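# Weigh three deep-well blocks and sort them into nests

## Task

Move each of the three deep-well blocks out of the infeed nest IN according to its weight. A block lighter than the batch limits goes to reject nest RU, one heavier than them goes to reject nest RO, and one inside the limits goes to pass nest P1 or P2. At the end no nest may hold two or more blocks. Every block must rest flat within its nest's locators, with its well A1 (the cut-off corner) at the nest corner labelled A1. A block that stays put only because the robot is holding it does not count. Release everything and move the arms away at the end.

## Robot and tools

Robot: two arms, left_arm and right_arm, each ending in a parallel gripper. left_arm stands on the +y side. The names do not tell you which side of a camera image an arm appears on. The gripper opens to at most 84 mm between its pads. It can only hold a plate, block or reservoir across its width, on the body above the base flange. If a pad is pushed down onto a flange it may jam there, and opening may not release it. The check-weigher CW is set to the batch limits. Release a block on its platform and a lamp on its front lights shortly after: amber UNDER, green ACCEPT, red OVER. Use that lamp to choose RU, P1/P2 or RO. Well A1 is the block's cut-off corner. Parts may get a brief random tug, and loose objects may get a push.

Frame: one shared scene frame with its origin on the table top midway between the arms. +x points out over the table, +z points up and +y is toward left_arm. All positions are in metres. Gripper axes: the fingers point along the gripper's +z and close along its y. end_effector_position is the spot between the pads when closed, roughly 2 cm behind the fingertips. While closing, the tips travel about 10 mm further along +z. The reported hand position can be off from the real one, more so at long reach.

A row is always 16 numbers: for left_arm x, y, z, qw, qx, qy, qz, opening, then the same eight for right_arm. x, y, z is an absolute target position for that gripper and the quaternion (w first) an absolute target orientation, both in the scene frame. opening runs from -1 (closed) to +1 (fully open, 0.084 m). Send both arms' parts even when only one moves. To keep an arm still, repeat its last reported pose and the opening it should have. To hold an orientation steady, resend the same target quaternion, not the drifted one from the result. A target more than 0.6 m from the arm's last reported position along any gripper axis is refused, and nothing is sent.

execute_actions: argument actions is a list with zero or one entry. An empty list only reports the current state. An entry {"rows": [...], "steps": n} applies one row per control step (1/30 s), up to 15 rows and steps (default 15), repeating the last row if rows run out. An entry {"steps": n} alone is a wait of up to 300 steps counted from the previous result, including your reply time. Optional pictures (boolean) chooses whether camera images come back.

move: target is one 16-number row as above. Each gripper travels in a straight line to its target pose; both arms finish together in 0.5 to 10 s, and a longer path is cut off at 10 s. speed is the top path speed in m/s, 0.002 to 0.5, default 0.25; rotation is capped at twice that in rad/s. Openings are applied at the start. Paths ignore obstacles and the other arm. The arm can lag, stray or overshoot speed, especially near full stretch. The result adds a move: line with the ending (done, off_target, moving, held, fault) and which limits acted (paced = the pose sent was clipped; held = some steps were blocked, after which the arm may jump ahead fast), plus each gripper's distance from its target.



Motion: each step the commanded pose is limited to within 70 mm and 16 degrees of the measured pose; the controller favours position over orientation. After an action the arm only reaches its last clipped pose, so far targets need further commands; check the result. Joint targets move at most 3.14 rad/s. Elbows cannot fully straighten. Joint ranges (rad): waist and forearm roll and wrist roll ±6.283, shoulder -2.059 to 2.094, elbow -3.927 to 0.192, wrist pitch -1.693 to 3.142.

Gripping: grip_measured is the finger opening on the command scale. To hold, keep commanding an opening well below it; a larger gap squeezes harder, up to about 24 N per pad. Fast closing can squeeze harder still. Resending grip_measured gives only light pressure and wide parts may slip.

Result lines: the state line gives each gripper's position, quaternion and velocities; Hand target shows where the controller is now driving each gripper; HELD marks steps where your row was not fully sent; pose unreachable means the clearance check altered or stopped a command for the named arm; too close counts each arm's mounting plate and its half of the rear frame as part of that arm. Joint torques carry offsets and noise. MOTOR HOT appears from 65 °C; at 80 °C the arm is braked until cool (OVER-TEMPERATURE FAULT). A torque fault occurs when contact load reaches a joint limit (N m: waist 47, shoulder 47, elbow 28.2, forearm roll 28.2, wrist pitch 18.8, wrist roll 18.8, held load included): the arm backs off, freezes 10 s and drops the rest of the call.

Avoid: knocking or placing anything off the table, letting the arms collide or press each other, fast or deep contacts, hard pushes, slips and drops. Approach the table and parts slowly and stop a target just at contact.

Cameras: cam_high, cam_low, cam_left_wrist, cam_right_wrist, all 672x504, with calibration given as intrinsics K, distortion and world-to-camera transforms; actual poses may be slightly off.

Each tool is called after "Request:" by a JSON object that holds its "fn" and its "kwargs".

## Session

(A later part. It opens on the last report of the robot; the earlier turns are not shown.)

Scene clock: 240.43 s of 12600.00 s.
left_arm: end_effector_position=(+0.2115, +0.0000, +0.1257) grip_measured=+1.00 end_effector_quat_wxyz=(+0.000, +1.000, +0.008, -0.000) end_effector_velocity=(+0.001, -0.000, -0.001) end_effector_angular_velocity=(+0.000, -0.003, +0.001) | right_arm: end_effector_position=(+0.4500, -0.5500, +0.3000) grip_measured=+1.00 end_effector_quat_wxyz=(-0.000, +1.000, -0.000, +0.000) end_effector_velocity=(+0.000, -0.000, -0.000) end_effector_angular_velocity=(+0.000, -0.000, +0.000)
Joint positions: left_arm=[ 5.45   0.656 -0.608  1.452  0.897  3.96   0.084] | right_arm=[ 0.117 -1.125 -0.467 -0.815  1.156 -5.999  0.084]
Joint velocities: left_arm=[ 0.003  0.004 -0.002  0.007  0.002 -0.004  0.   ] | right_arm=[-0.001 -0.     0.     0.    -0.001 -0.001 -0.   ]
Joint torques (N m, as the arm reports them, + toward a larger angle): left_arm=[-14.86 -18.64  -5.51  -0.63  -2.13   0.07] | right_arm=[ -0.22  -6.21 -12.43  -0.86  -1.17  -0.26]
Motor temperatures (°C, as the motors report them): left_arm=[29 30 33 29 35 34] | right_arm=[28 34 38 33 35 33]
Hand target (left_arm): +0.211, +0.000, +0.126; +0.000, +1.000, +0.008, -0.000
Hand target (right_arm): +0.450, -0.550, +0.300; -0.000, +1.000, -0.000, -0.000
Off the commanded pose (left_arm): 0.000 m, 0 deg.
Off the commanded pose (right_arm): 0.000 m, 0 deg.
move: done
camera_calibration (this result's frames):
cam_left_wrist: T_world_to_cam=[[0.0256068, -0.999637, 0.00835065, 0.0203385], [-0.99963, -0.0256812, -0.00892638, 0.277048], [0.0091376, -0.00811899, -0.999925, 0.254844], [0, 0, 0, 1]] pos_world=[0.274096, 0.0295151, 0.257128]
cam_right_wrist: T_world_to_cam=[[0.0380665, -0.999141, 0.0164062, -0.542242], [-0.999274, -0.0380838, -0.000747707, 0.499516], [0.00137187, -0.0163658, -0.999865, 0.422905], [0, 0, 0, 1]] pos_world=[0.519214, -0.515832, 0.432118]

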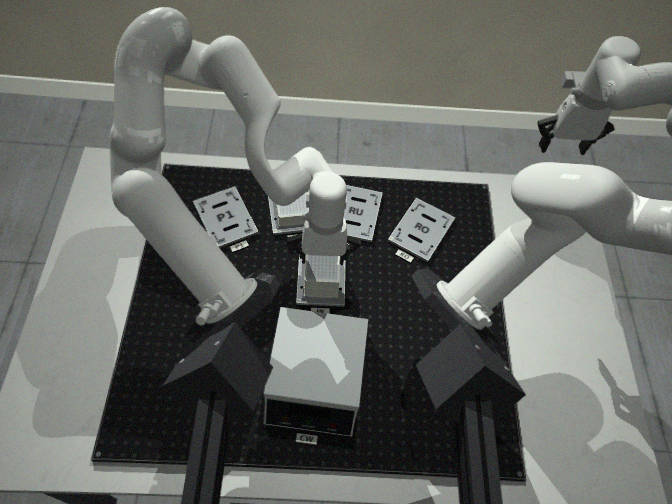

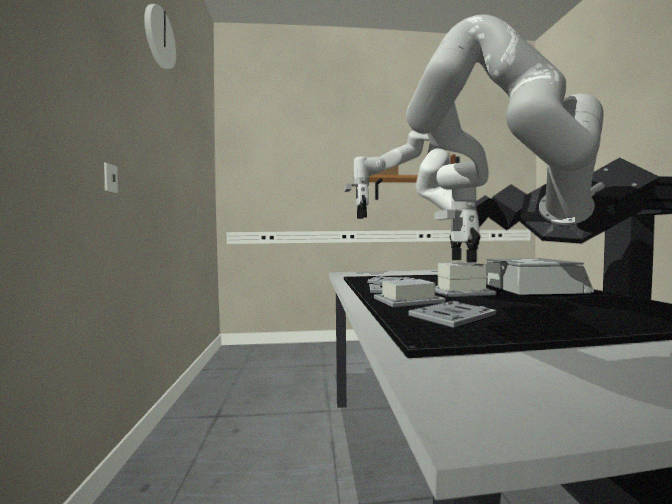

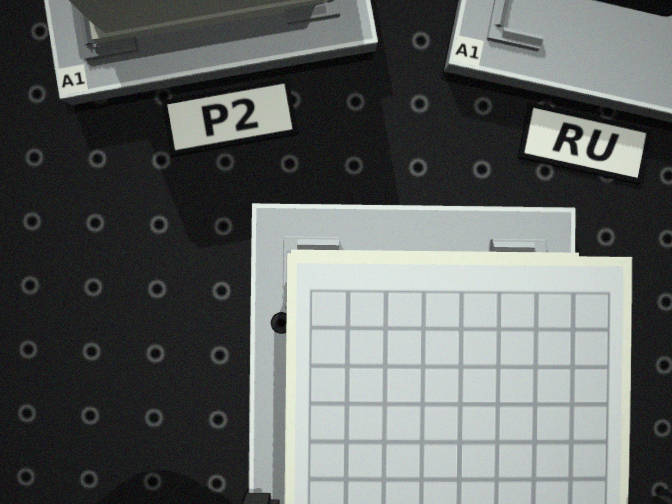

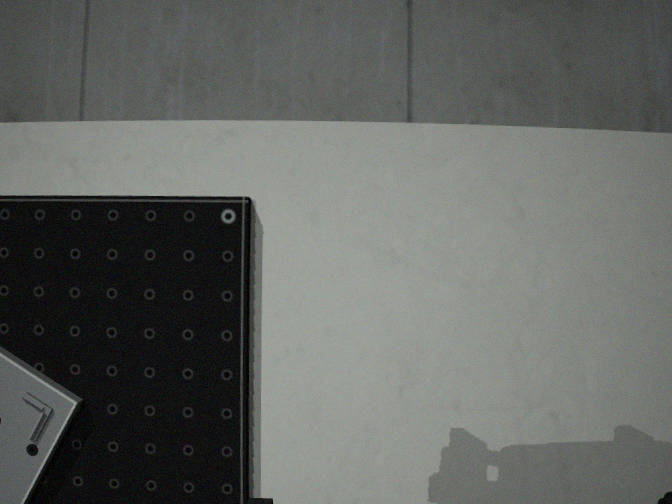

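Request:
{"fn": "move", "kwargs": {"target": [0.2115,0.0001,0.0975,0,1,0.008,0,1,0.45,-0.55,0.3,0,1,0,0,1], "speed": 0.015}}

Request:
{"fn": "move", "kwargs": {"target": [0.2115,0.0001,0.0975,0,1,0.008,0,-1,0.45,-0.55,0.3,0,1,0,0,1], "speed": 0.015}}

Request:
{"fn": "move", "kwargs": {"target": [0.2115,0.0001,0.175,0,1,0.008,0,-1,0.45,-0.55,0.3,0,1,0,0,1], "speed": 0.05}}

Request:
{"fn": "move", "kwargs": {"target": [-0.035,-0.005,0.17,0,1,0.008,0,-1,0.45,-0.55,0.3,0,1,0,0,1], "speed": 0.12}}

Request:
{"fn": "move", "kwargs": {"target": [-0.035,-0.005,0.1455,0,1,0.008,0,-1,0.45,-0.55,0.3,0,1,0,0,1], "speed": 0.012}}

Request:
{"fn": "move", "kwargs": {"target": [-0.035,-0.005,0.1455,0,1,0.008,0,1,0.45,-0.55,0.3,0,1,0,0,1], "speed": 0.012}}

Request:
{"fn": "wait", "kwargs": {"seconds": 2}}

Scene clock: 290.07 s of 12600.00 s.
left_arm: end_effector_position=(+0.2115, +0.0000, +0.0977) grip_measured=+1.00 end_effector_quat_wxyz=(+0.000, +1.000, +0.008, -0.000) end_effector_velocity=(+0.000, -0.000, -0.002) end_effector_angular_velocity=(-0.001, +0.000, +0.001) | right_arm: end_effector_position=(+0.4500, -0.5500, +0.3000) grip_measured=+1.00 end_effector_quat_wxyz=(-0.000, +1.000, +0.000, +0.000) end_effector_velocity=(-0.000, -0.000, -0.000) end_effector_angular_velocity=(-0.001, +0.002, +0.001)
Joint positions: left_arm=[ 5.53   0.726 -0.643  1.559  0.9    3.915  0.084] | right_arm=[ 0.117 -1.125 -0.467 -0.815  1.156 -5.999  0.084]
Joint velocities: left_arm=[ 0.005  0.004 -0.003  0.007 -0.    -0.003 -0.   ] | right_arm=[ 0.     0.     0.    -0.001  0.002 -0.001  0.   ]
Joint torques (N m, as the arm reports them, + toward a larger angle): left_arm=[-15.09 -19.04  -4.03  -0.39  -1.97   0.06] | right_arm=[  0.44  -6.42 -12.85  -0.94  -1.25  -0.14]
Motor temperatures (°C, as the motors report them): left_arm=[29 30 33 29 35 34] | right_arm=[28 34 38 33 35 33]
Hand target (left_arm): +0.211, +0.000, +0.098; +0.000, +1.000, +0.008, -0.000
Hand target (right_arm): +0.450, -0.550, +0.300; -0.000, +1.000, +0.000, +0.000
Off the commanded pose (left_arm): 0.000 m, 0 deg.
Off the commanded pose (right_arm): 0.000 m, 0 deg.
After step 90, 44.47 s passed at rest.
move: done
camera_calibration (this result's frames):
cam_left_wrist: T_world_to_cam=[[0.0256132, -0.999637, 0.0083449, 0.0205571], [-0.99963, -0.0256873, -0.00890163, 0.276787], [0.00911276, -0.00811382, -0.999926, 0.226858], [0, 0, 0, 1]] pos_world=[0.274091, 0.0295003, 0.229133]
cam_right_wrist: T_world_to_cam=[[0.0380668, -0.999141, 0.0164062, -0.542243], [-0.999274, -0.0380841, -0.000747647, 0.499516], [0.00137182, -0.0163658, -0.999865, 0.422905], [0, 0, 0, 1]] pos_world=[0.519214, -0.515832, 0.432118]

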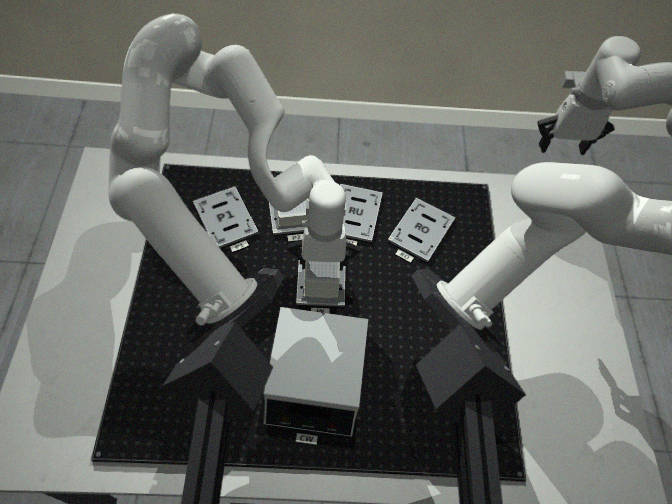

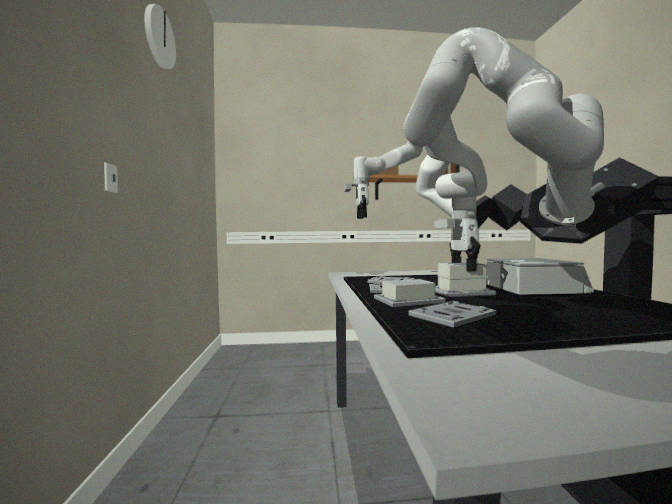

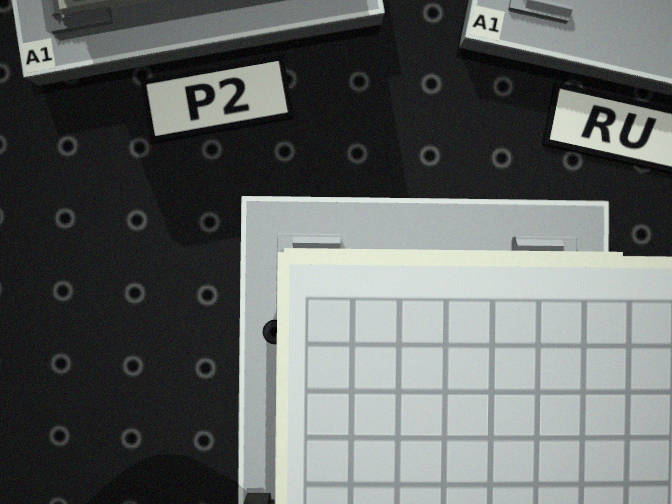

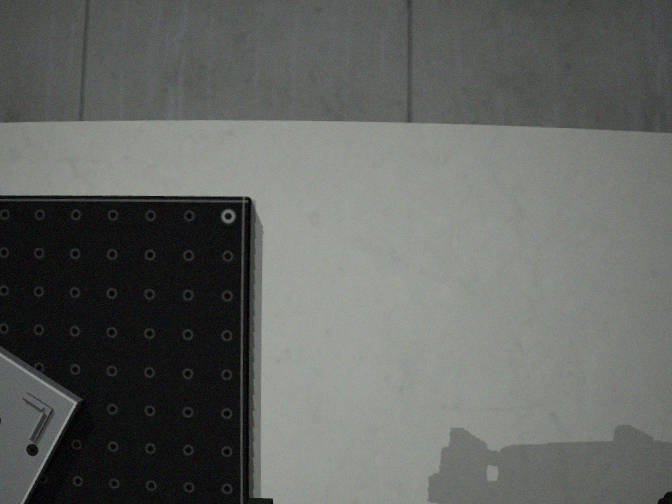

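Scene clock: 290.77 s of 12600.00 s.
left_arm: end_effector_position=(+0.2115, -0.0000, +0.0977) grip_measured=+0.96 end_effector_quat_wxyz=(+0.000, +1.000, +0.008, +0.000) end_effector_velocity=(-0.000, +0.000, -0.000) end_effector_angular_velocity=(+0.001, -0.000, -0.001) | right_arm: end_effector_position=(+0.4500, -0.5500, +0.3000) grip_measured=+1.00 end_effector_quat_wxyz=(+0.000, +1.000, +0.000, +0.000) end_effector_velocity=(-0.000, -0.001, -0.000) end_effector_angular_velocity=(-0.001, +0.000, -0.000)
Joint positions: left_arm=[ 5.53   0.726 -0.643  1.56   0.9    3.915  0.083] | right_arm=[ 0.117 -1.125 -0.467 -0.815  1.156 -5.999  0.084]
Joint velocities: left_arm=[-0.     0.     0.001  0.     0.001  0.     0.   ] | right_arm=[-0.002 -0.    -0.    -0.001 -0.001 -0.001  0.   ]
Joint torques (N m, as the arm reports them, + toward a larger angle): left_arm=[-13.25 -16.97  -3.99  -0.29  -1.29   0.05] | right_arm=[  0.43  -6.53 -12.59  -0.06  -1.47  -0.11]
Motor temperatures (°C, as the motors report them): left_arm=[29 30 33 29 35 34] | right_arm=[28 34 38 33 35 33]
Hand target (left_arm): +0.212, +0.000, +0.098; +0.000, +1.000, +0.008, -0.000
Hand target (right_arm): +0.450, -0.550, +0.300; +0.000, +1.000, +0.000, -0.000
Off the commanded pose (left_arm): 0.000 m, 0 deg.
Off the commanded pose (right_arm): 0.000 m, 0 deg.
move: done
camera_calibration (this result's frames):
cam_left_wrist: T_world_to_cam=[[0.0256018, -0.999635, 0.00866629, 0.0204555], [-0.999629, -0.0256808, -0.00912379, 0.276844], [0.00934301, -0.00842949, -0.999921, 0.226772], [0, 0, 0, 1]] pos_world=[0.274099, 0.0294692, 0.229102]
cam_right_wrist: T_world_to_cam=[[0.0380668, -0.999141, 0.0164063, -0.542243], [-0.999274, -0.0380842, -0.000747526, 0.499516], [0.0013717, -0.0163659, -0.999865, 0.422905], [0, 0, 0, 1]] pos_world=[0.519214, -0.515832, 0.432118]

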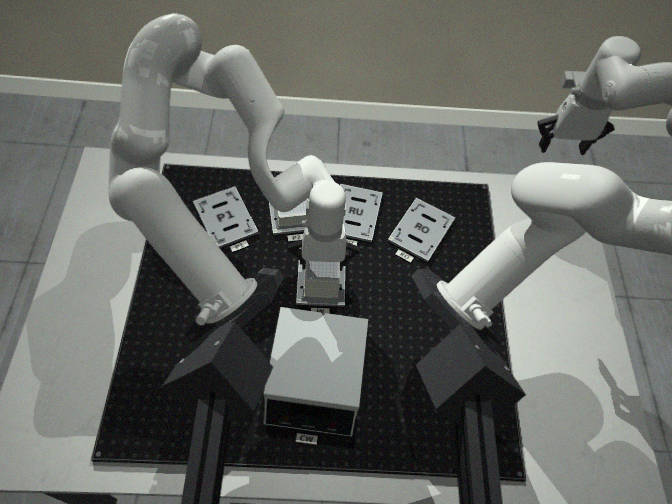

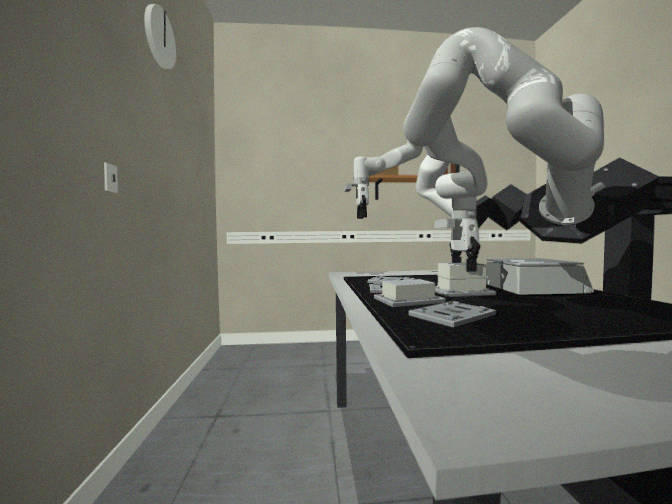

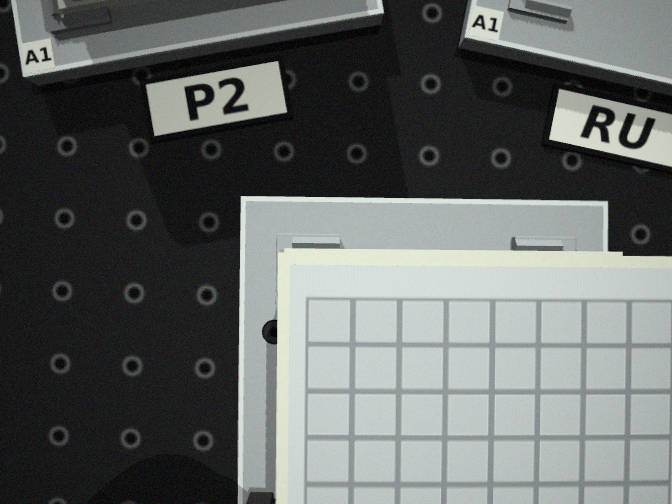

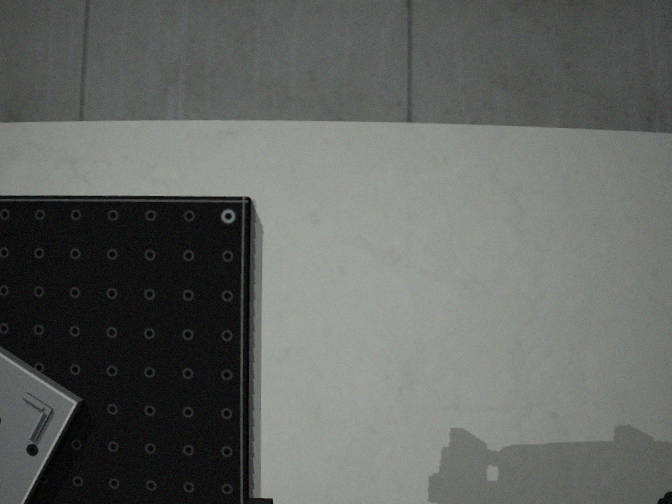

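Scene clock: 292.70 s of 12600.00 s.
left_arm: end_effector_position=(+0.2115, +0.0003, +0.1746) grip_measured=+0.96 end_effector_quat_wxyz=(-0.000, +1.000, +0.008, +0.000) end_effector_velocity=(-0.000, -0.000, +0.002) end_effector_angular_velocity=(-0.001, +0.000, -0.001) | right_arm: end_effector_position=(+0.4500, -0.5500, +0.3000) grip_measured=+1.00 end_effector_quat_wxyz=(+0.000, +1.000, +0.000, +0.000) end_effector_velocity=(-0.000, +0.000, -0.000) end_effector_angular_velocity=(+0.000, +0.001, +0.001)
Joint positions: left_arm=[ 5.309  0.535 -0.563  1.251  0.913  4.056  0.083] | right_arm=[ 0.117 -1.125 -0.467 -0.815  1.156 -5.999  0.084]
Joint velocities: left_arm=[-0.008 -0.005  0.002 -0.01   0.001  0.005 -0.   ] | right_arm=[-0.001  0.     0.     0.     0.    -0.001  0.   ]
Joint torques (N m, as the arm reports them, + toward a larger angle): left_arm=[-14.17 -18.62  -9.12  -0.62  -2.15   0.03] | right_arm=[  0.16  -6.59 -12.37  -0.62  -1.23  -0.16]
Motor temperatures (°C, as the motors report them): left_arm=[29 30 33 29 35 34] | right_arm=[28 34 38 33 35 33]
Hand target (left_arm): +0.212, +0.000, +0.175; -0.000, +1.000, +0.008, +0.000
Hand target (right_arm): +0.450, -0.550, +0.300; +0.000, +1.000, +0.000, -0.000
Off the commanded pose (left_arm): 0.000 m, 0 deg.
Off the commanded pose (right_arm): 0.000 m, 0 deg.
move: done
camera_calibration (this result's frames):
cam_left_wrist: T_world_to_cam=[[0.0256532, -0.999642, 0.00754028, 0.020358], [-0.999624, -0.025724, -0.00944802, 0.277567], [0.00963861, -0.00729507, -0.999927, 0.303641], [0, 0, 0, 1]] pos_world=[0.274014, 0.0297059, 0.306088]
cam_right_wrist: T_world_to_cam=[[0.0380667, -0.999141, 0.0164063, -0.542243], [-0.999274, -0.0380841, -0.000747653, 0.499516], [0.00137183, -0.0163659, -0.999865, 0.422905], [0, 0, 0, 1]] pos_world=[0.519214, -0.515832, 0.432118]

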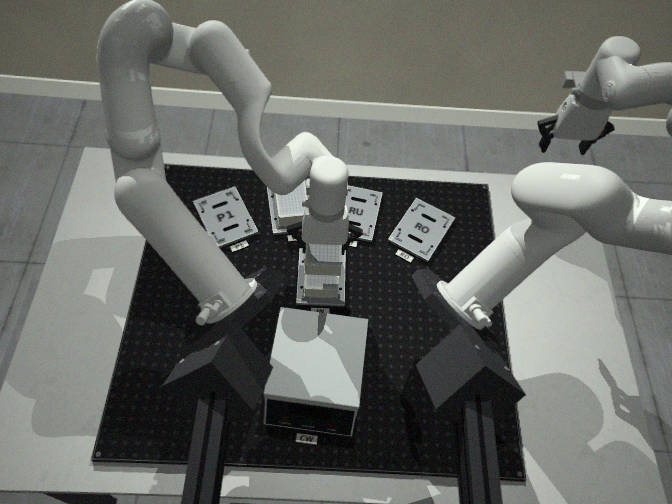

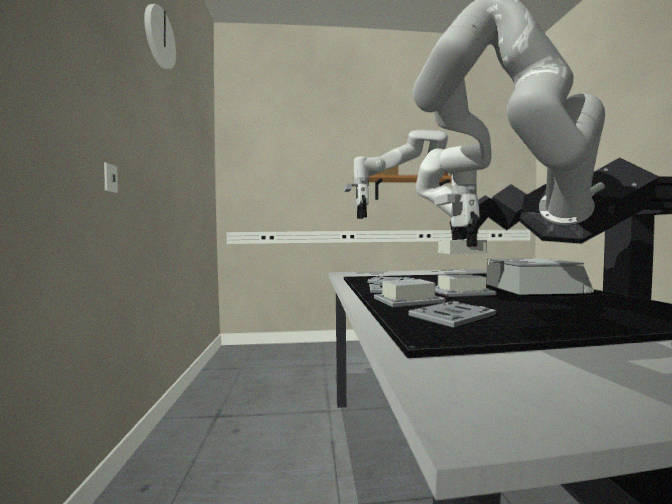

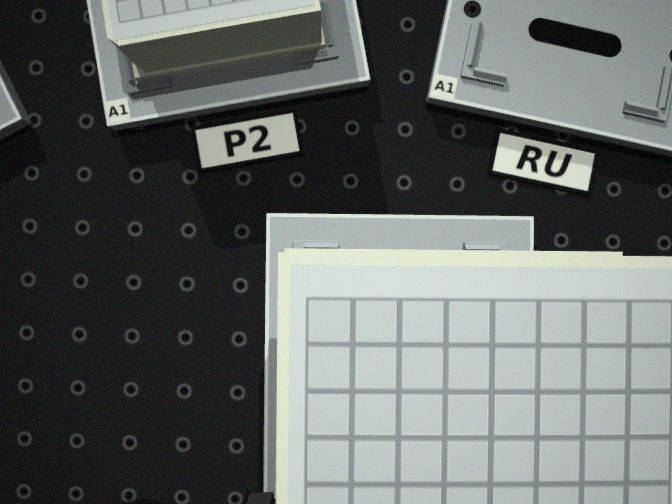

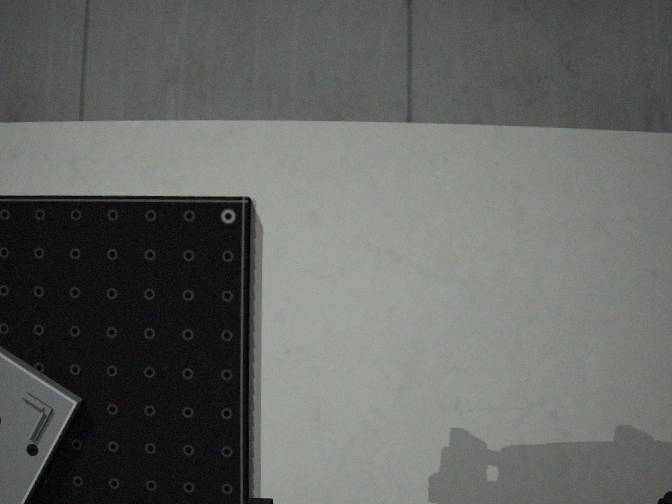

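Scene clock: 295.30 s of 12600.00 s.
left_arm: end_effector_position=(-0.0342, -0.0042, +0.1693) grip_measured=+0.96 end_effector_quat_wxyz=(+0.000, +1.000, +0.008, +0.000) end_effector_velocity=(-0.002, +0.000, +0.000) end_effector_angular_velocity=(+0.006, -0.003, -0.002) | right_arm: end_effector_position=(+0.4500, -0.5500, +0.3000) grip_measured=+1.00 end_effector_quat_wxyz=(-0.000, +1.000, +0.000, +0.000) end_effector_velocity=(+0.000, +0.000, +0.000) end_effector_angular_velocity=(+0.000, -0.000, -0.000)
Joint positions: left_arm=[ 4.583  1.064 -0.652  0.839  0.581  3.631  0.083] | right_arm=[ 0.117 -1.125 -0.467 -0.815  1.156 -5.999  0.084]
Joint velocities: left_arm=[-0.014  0.004 -0.004 -0.025  0.001  0.014 -0.   ] | right_arm=[ 0.001  0.    -0.    -0.     0.     0.001 -0.   ]
Joint torques (N m, as the arm reports them, + toward a larger angle): left_arm=[ -7.5  -28.1  -13.09  -0.97  -2.2   -0.04] | right_arm=[ -0.09  -6.67 -12.52  -0.42  -1.21  -0.38]
Motor temperatures (°C, as the motors report them): left_arm=[29 30 33 29 35 34] | right_arm=[28 34 38 33 35 33]
Hand target (left_arm): -0.034, -0.004, +0.169; -0.000, +1.000, +0.008, +0.000
Hand target (right_arm): +0.450, -0.550, +0.300; -0.000, +1.000, +0.000, +0.000
Off the commanded pose (left_arm): 0.001 m, 0 deg.
Off the commanded pose (right_arm): 0.000 m, 0 deg.
move: done
camera_calibration (this result's frames):
cam_left_wrist: T_world_to_cam=[[0.0261535, -0.999623, 0.00838532, 0.0220088], [-0.999614, -0.02623, -0.00914438, 0.0317407], [0.00936088, -0.00814292, -0.999923, 0.300682], [0, 0, 0, 1]] pos_world=[0.0283382, 0.0252815, 0.300765]
cam_right_wrist: T_world_to_cam=[[0.0380668, -0.999141, 0.0164062, -0.542243], [-0.999274, -0.0380841, -0.00074755, 0.499516], [0.00137172, -0.0163658, -0.999865, 0.422905], [0, 0, 0, 1]] pos_world=[0.519214, -0.515832, 0.432118]

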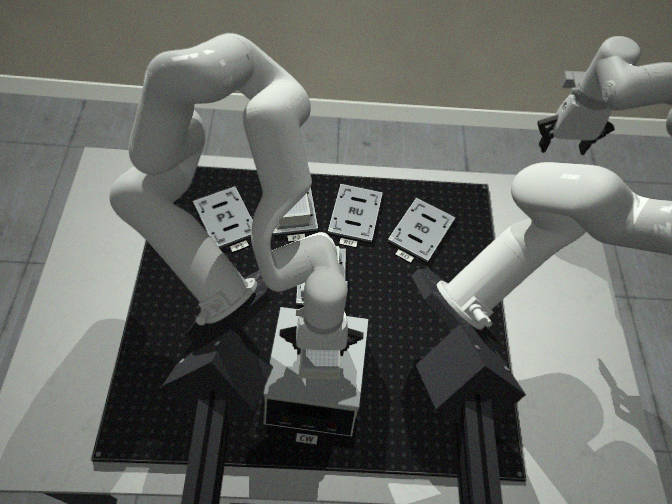

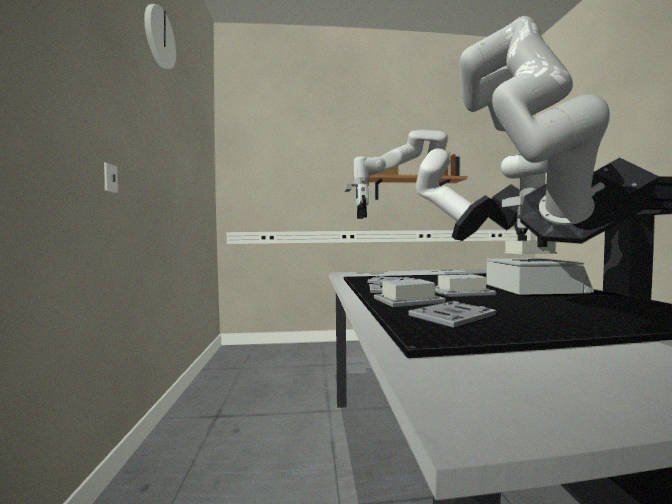

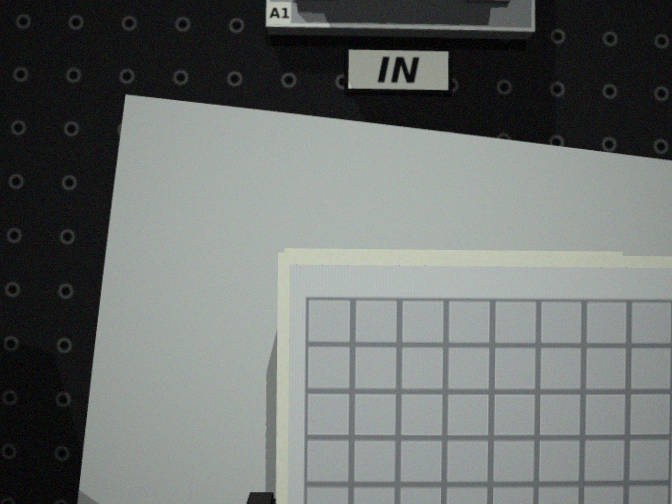

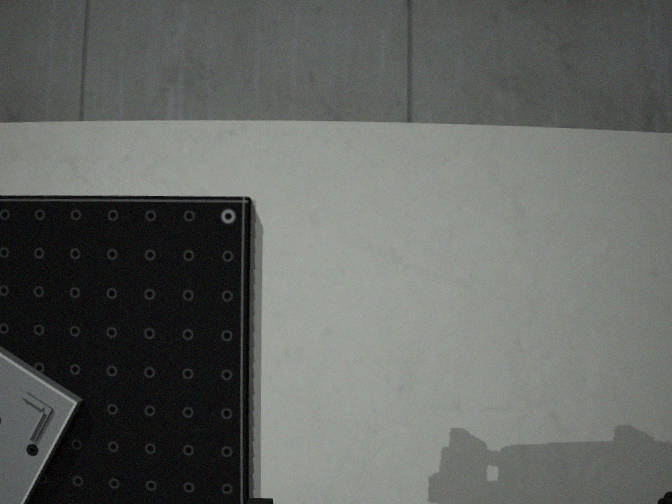

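Scene clock: 297.53 s of 12600.00 s.
left_arm: end_effector_position=(-0.0350, -0.0050, +0.1457) grip_measured=+0.96 end_effector_quat_wxyz=(-0.000, +1.000, +0.008, -0.000) end_effector_velocity=(-0.000, -0.001, -0.002) end_effector_angular_velocity=(-0.002, +0.002, +0.002) | right_arm: end_effector_position=(+0.4500, -0.5500, +0.3000) grip_measured=+1.00 end_effector_quat_wxyz=(+0.000, +1.000, +0.000, +0.000) end_effector_velocity=(-0.000, -0.000, +0.000) end_effector_angular_velocity=(-0.001, +0.001, +0.001)
Joint positions: left_arm=[ 4.654  1.141 -0.683  0.986  0.576  3.533  0.083] | right_arm=[ 0.117 -1.125 -0.467 -0.815  1.156 -5.999  0.084]
Joint velocities: left_arm=[ 0.008  0.006 -0.004  0.015 -0.001 -0.01   0.   ] | right_arm=[ 0.001  0.    -0.    -0.001  0.002 -0.    -0.   ]
Joint torques (N m, as the arm reports them, + toward a larger angle): left_arm=[ -8.54 -28.13 -11.6   -0.54  -2.18   0.11] | right_arm=[  0.4   -6.49 -12.64  -0.68  -1.23  -0.16]
Motor temperatures (°C, as the motors report them): left_arm=[29 30 33 29 35 34] | right_arm=[28 34 38 33 35 33]
Hand target (left_arm): -0.035, -0.005, +0.146; +0.000, +1.000, +0.008, -0.000
Hand target (right_arm): +0.450, -0.550, +0.300; -0.000, +1.000, +0.000, -0.000
Off the commanded pose (left_arm): 0.000 m, 0 deg.
Off the commanded pose (right_arm): 0.000 m, 0 deg.
move: done
camera_calibration (this result's frames):
cam_left_wrist: T_world_to_cam=[[0.0254987, -0.999642, 0.00815204, 0.0214945], [-0.999633, -0.0255711, -0.00890222, 0.0306697], [0.00910748, -0.00792205, -0.999927, 0.277069], [0, 0, 0, 1]] pos_world=[0.027587, 0.024466, 0.277146]
cam_right_wrist: T_world_to_cam=[[0.0380668, -0.999141, 0.0164063, -0.542243], [-0.999274, -0.0380842, -0.000747544, 0.499516], [0.00137172, -0.0163659, -0.999865, 0.422905], [0, 0, 0, 1]] pos_world=[0.519214, -0.515832, 0.432118]

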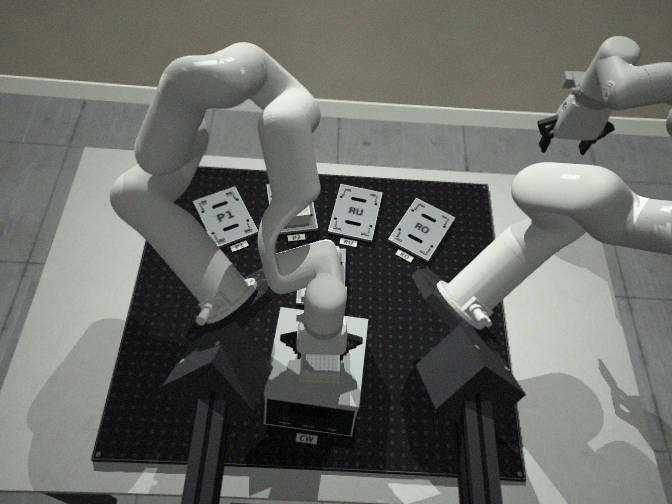

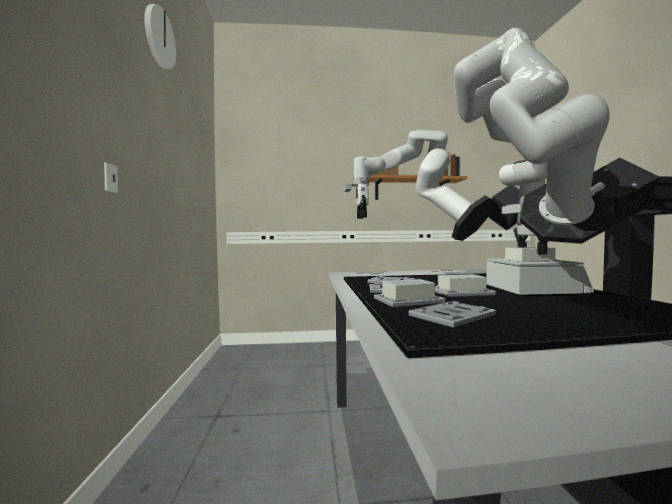

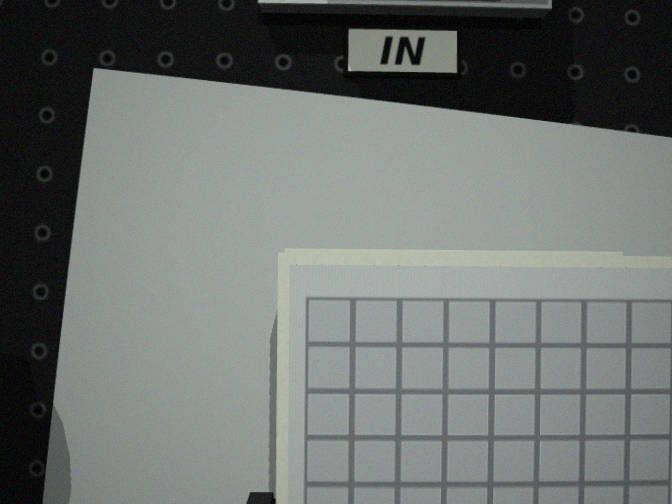

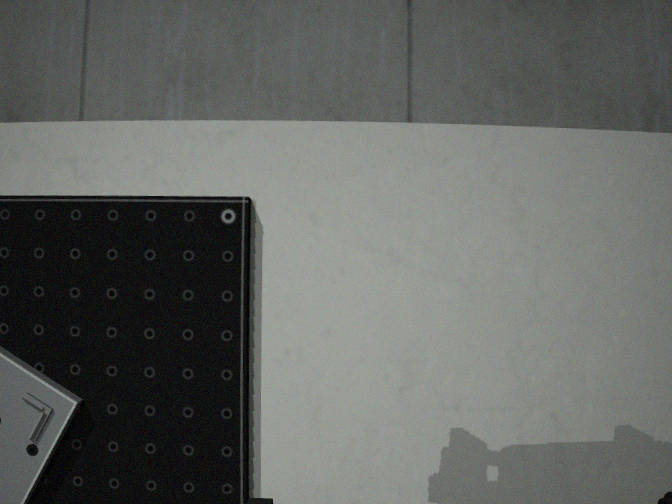

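Scene clock: 298.23 s of 12600.00 s.
left_arm: end_effector_position=(-0.0350, -0.0050, +0.1455) grip_measured=+1.00 end_effector_quat_wxyz=(+0.000, +1.000, +0.008, -0.000) end_effector_velocity=(+0.000, +0.000, -0.000) end_effector_angular_velocity=(+0.002, -0.001, +0.001) | right_arm: end_effector_position=(+0.4500, -0.5500, +0.3000) grip_measured=+1.00 end_effector_quat_wxyz=(+0.000, +1.000, -0.000, +0.000) end_effector_velocity=(-0.001, -0.000, -0.000) end_effector_angular_velocity=(-0.001, +0.002, -0.001)
Joint positions: left_arm=[ 4.654  1.142 -0.683  0.988  0.577  3.532  0.084] | right_arm=[ 0.117 -1.125 -0.467 -0.815  1.156 -5.999  0.084]
Joint velocities: left_arm=[ 0.002  0.     0.     0.     0.002 -0.001  0.   ] | right_arm=[-0.002  0.     0.    -0.     0.001  0.    -0.   ]
Joint torques (N m, as the arm reports them, + toward a larger angle): left_arm=[ -8.4  -27.52 -11.22  -0.56  -2.15   0.16] | right_arm=[ -0.29  -6.41 -12.91  -0.87  -1.41  -0.18]
Motor temperatures (°C, as the motors report them): left_arm=[29 30 34 29 35 34] | right_arm=[28 34 38 33 35 33]
Hand target (left_arm): -0.035, -0.005, +0.146; +0.000, +1.000, +0.008, -0.000
Hand target (right_arm): +0.450, -0.550, +0.300; +0.000, +1.000, +0.000, +0.000
Off the commanded pose (left_arm): 0.000 m, 0 deg.
Off the commanded pose (right_arm): 0.000 m, 0 deg.
move: done
camera_calibration (this result's frames):
cam_left_wrist: T_world_to_cam=[[0.0256568, -0.999637, 0.00826539, 0.0214152], [-0.999628, -0.0257313, -0.00903138, 0.0307043], [0.00924078, -0.0080306, -0.999925, 0.276897], [0, 0, 0, 1]] pos_world=[0.0275847, 0.0244211, 0.276977]
cam_right_wrist: T_world_to_cam=[[0.0380667, -0.999141, 0.0164062, -0.542243], [-0.999274, -0.038084, -0.000747636, 0.499516], [0.00137181, -0.0163659, -0.999865, 0.422905], [0, 0, 0, 1]] pos_world=[0.519214, -0.515832, 0.432118]

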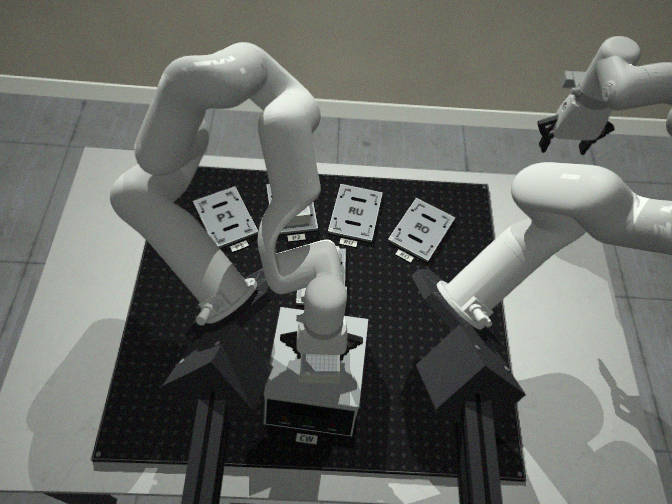

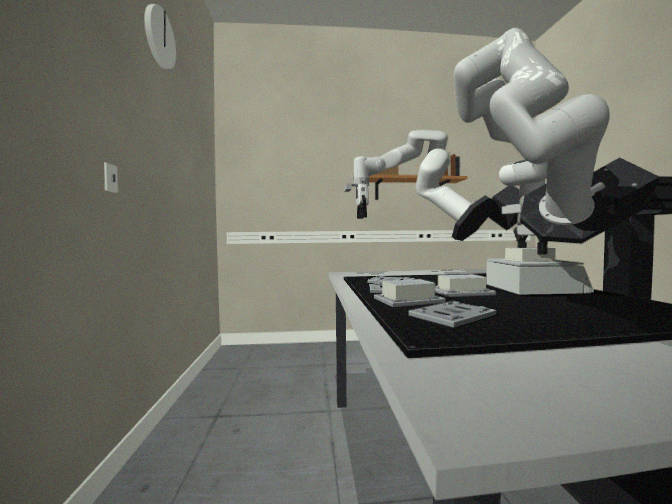

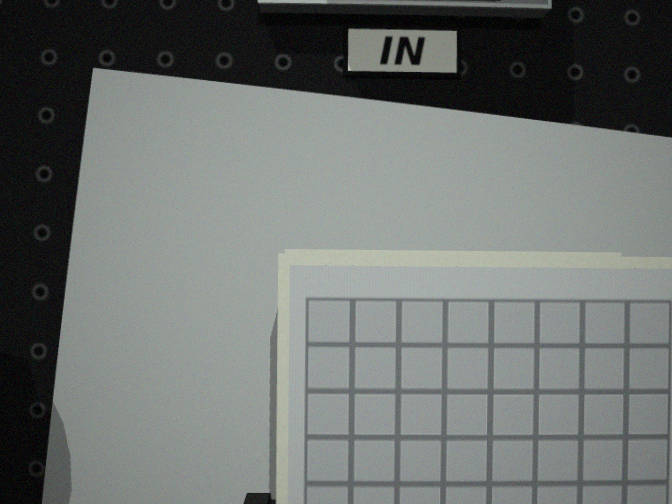

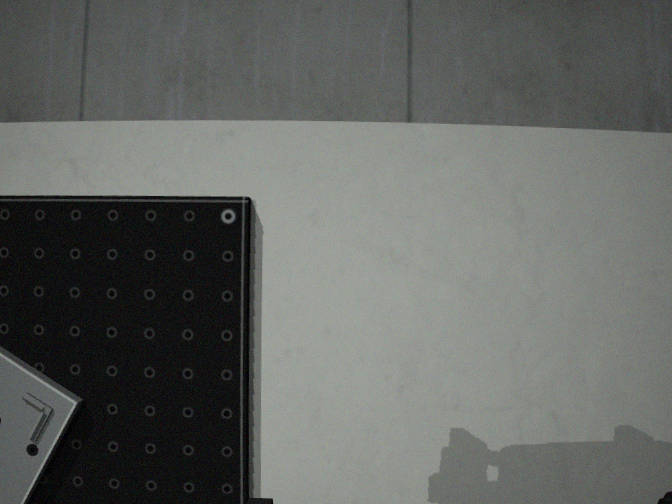

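Scene clock: 300.23 s of 12600.00 s.
left_arm: end_effector_position=(-0.0350, -0.0050, +0.1455) grip_measured=+1.00 end_effector_quat_wxyz=(+0.000, +1.000, +0.008, -0.000) end_effector_velocity=(-0.000, -0.000, +0.000) end_effector_angular_velocity=(-0.001, -0.001, -0.002) | right_arm: end_effector_position=(+0.4500, -0.5500, +0.3000) grip_measured=+1.00 end_effector_quat_wxyz=(+0.000, +1.000, +0.000, -0.000) end_effector_velocity=(+0.000, +0.000, +0.000) end_effector_angular_velocity=(+0.002, -0.002, -0.001)
Joint positions: left_arm=[ 4.654  1.142 -0.683  0.988  0.577  3.532  0.084] | right_arm=[ 0.117 -1.125 -0.467 -0.815  1.156 -5.999  0.084]
Joint velocities: left_arm=[-0.002 -0.     0.     0.001 -0.     0.    -0.   ] | right_arm=[-0.     0.     0.     0.001 -0.002  0.001  0.   ]
Joint torques (N m, as the arm reports them, + toward a larger angle): left_arm=[ -8.   -27.51 -11.16  -0.38  -2.16  -0.01] | right_arm=[  0.04  -6.69 -12.74  -0.88  -1.45  -0.21]
Motor temperatures (°C, as the motors report them): left_arm=[29 30 34 29 35 34] | right_arm=[28 34 38 33 35 33]
Hand target (left_arm): -0.035, -0.005, +0.146; +0.000, +1.000, +0.008, -0.000
Hand target (right_arm): +0.450, -0.550, +0.300; +0.000, +1.000, +0.000, +0.000
Off the commanded pose (left_arm): 0.000 m, 0 deg.
Off the commanded pose (right_arm): 0.000 m, 0 deg.
Steps of this call (steps 1 to 60: nothing new was sent). Readings (end_effector_position):
1: left_arm (-0.0350, -0.0050, +0.1455) | right_arm (+0.4500, -0.5500, +0.3000)
2: left_arm (-0.0350, -0.0050, +0.1455) | right_arm (+0.4500, -0.5500, +0.3000)
4: left_arm (-0.0350, -0.0050, +0.1455) | right_arm (+0.4500, -0.5500, +0.3000)
8: left_arm (-0.0350, -0.0050, +0.1455) | right_arm (+0.4500, -0.5500, +0.3000)
60: the state above
camera_calibration (this result's frames):
cam_left_wrist: T_world_to_cam=[[0.0256268, -0.999638, 0.0081697, 0.0214709], [-0.999628, -0.0257007, -0.00907665, 0.0307158], [0.00928333, -0.00793406, -0.999925, 0.276863], [0, 0, 0, 1]] pos_world=[0.027584, 0.0244492, 0.276945]
cam_right_wrist: T_world_to_cam=[[0.0380667, -0.999141, 0.0164062, -0.542243], [-0.999274, -0.0380841, -0.000747491, 0.499516], [0.00137166, -0.0163659, -0.999865, 0.422905], [0, 0, 0, 1]] pos_world=[0.519214, -0.515832, 0.432118]

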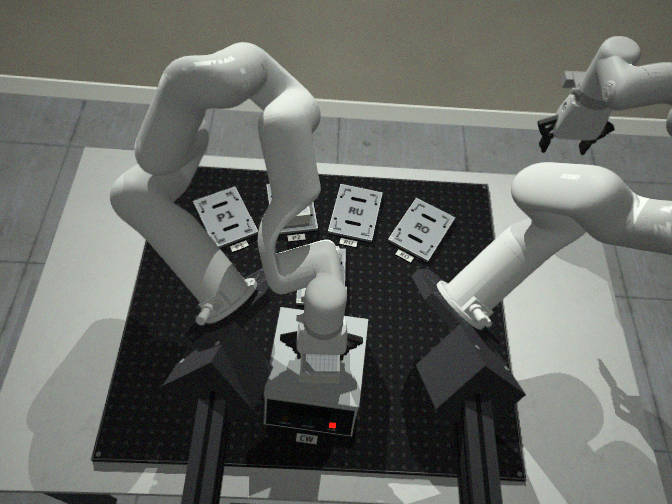

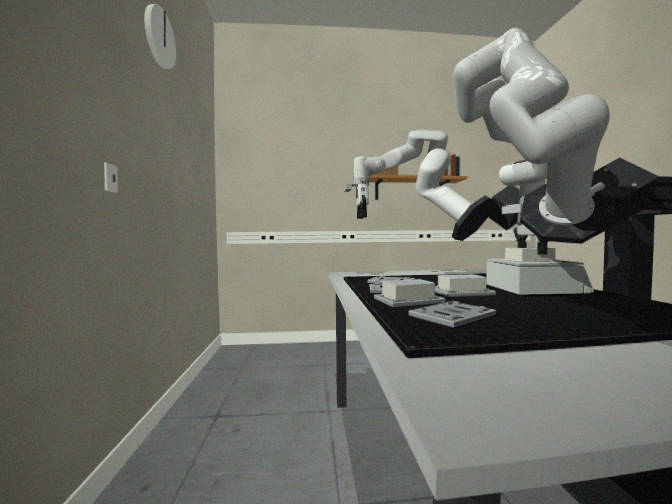

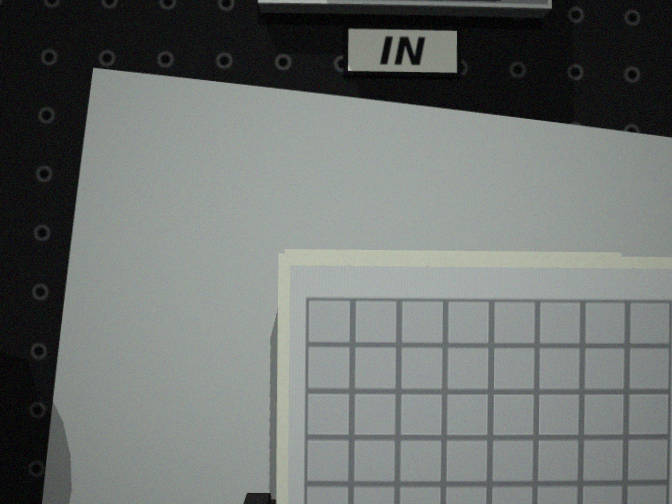

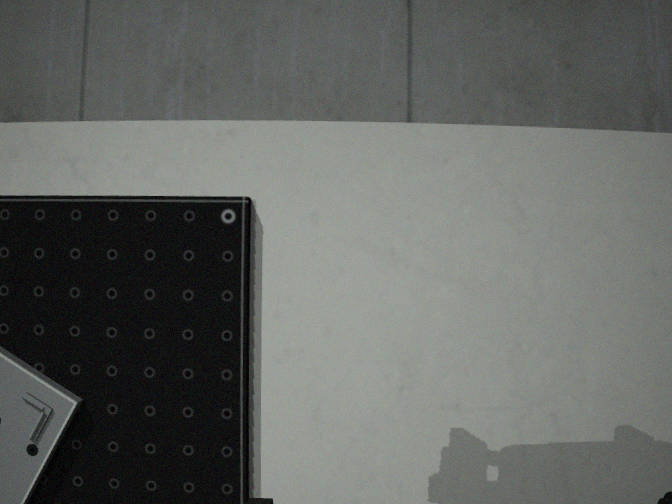

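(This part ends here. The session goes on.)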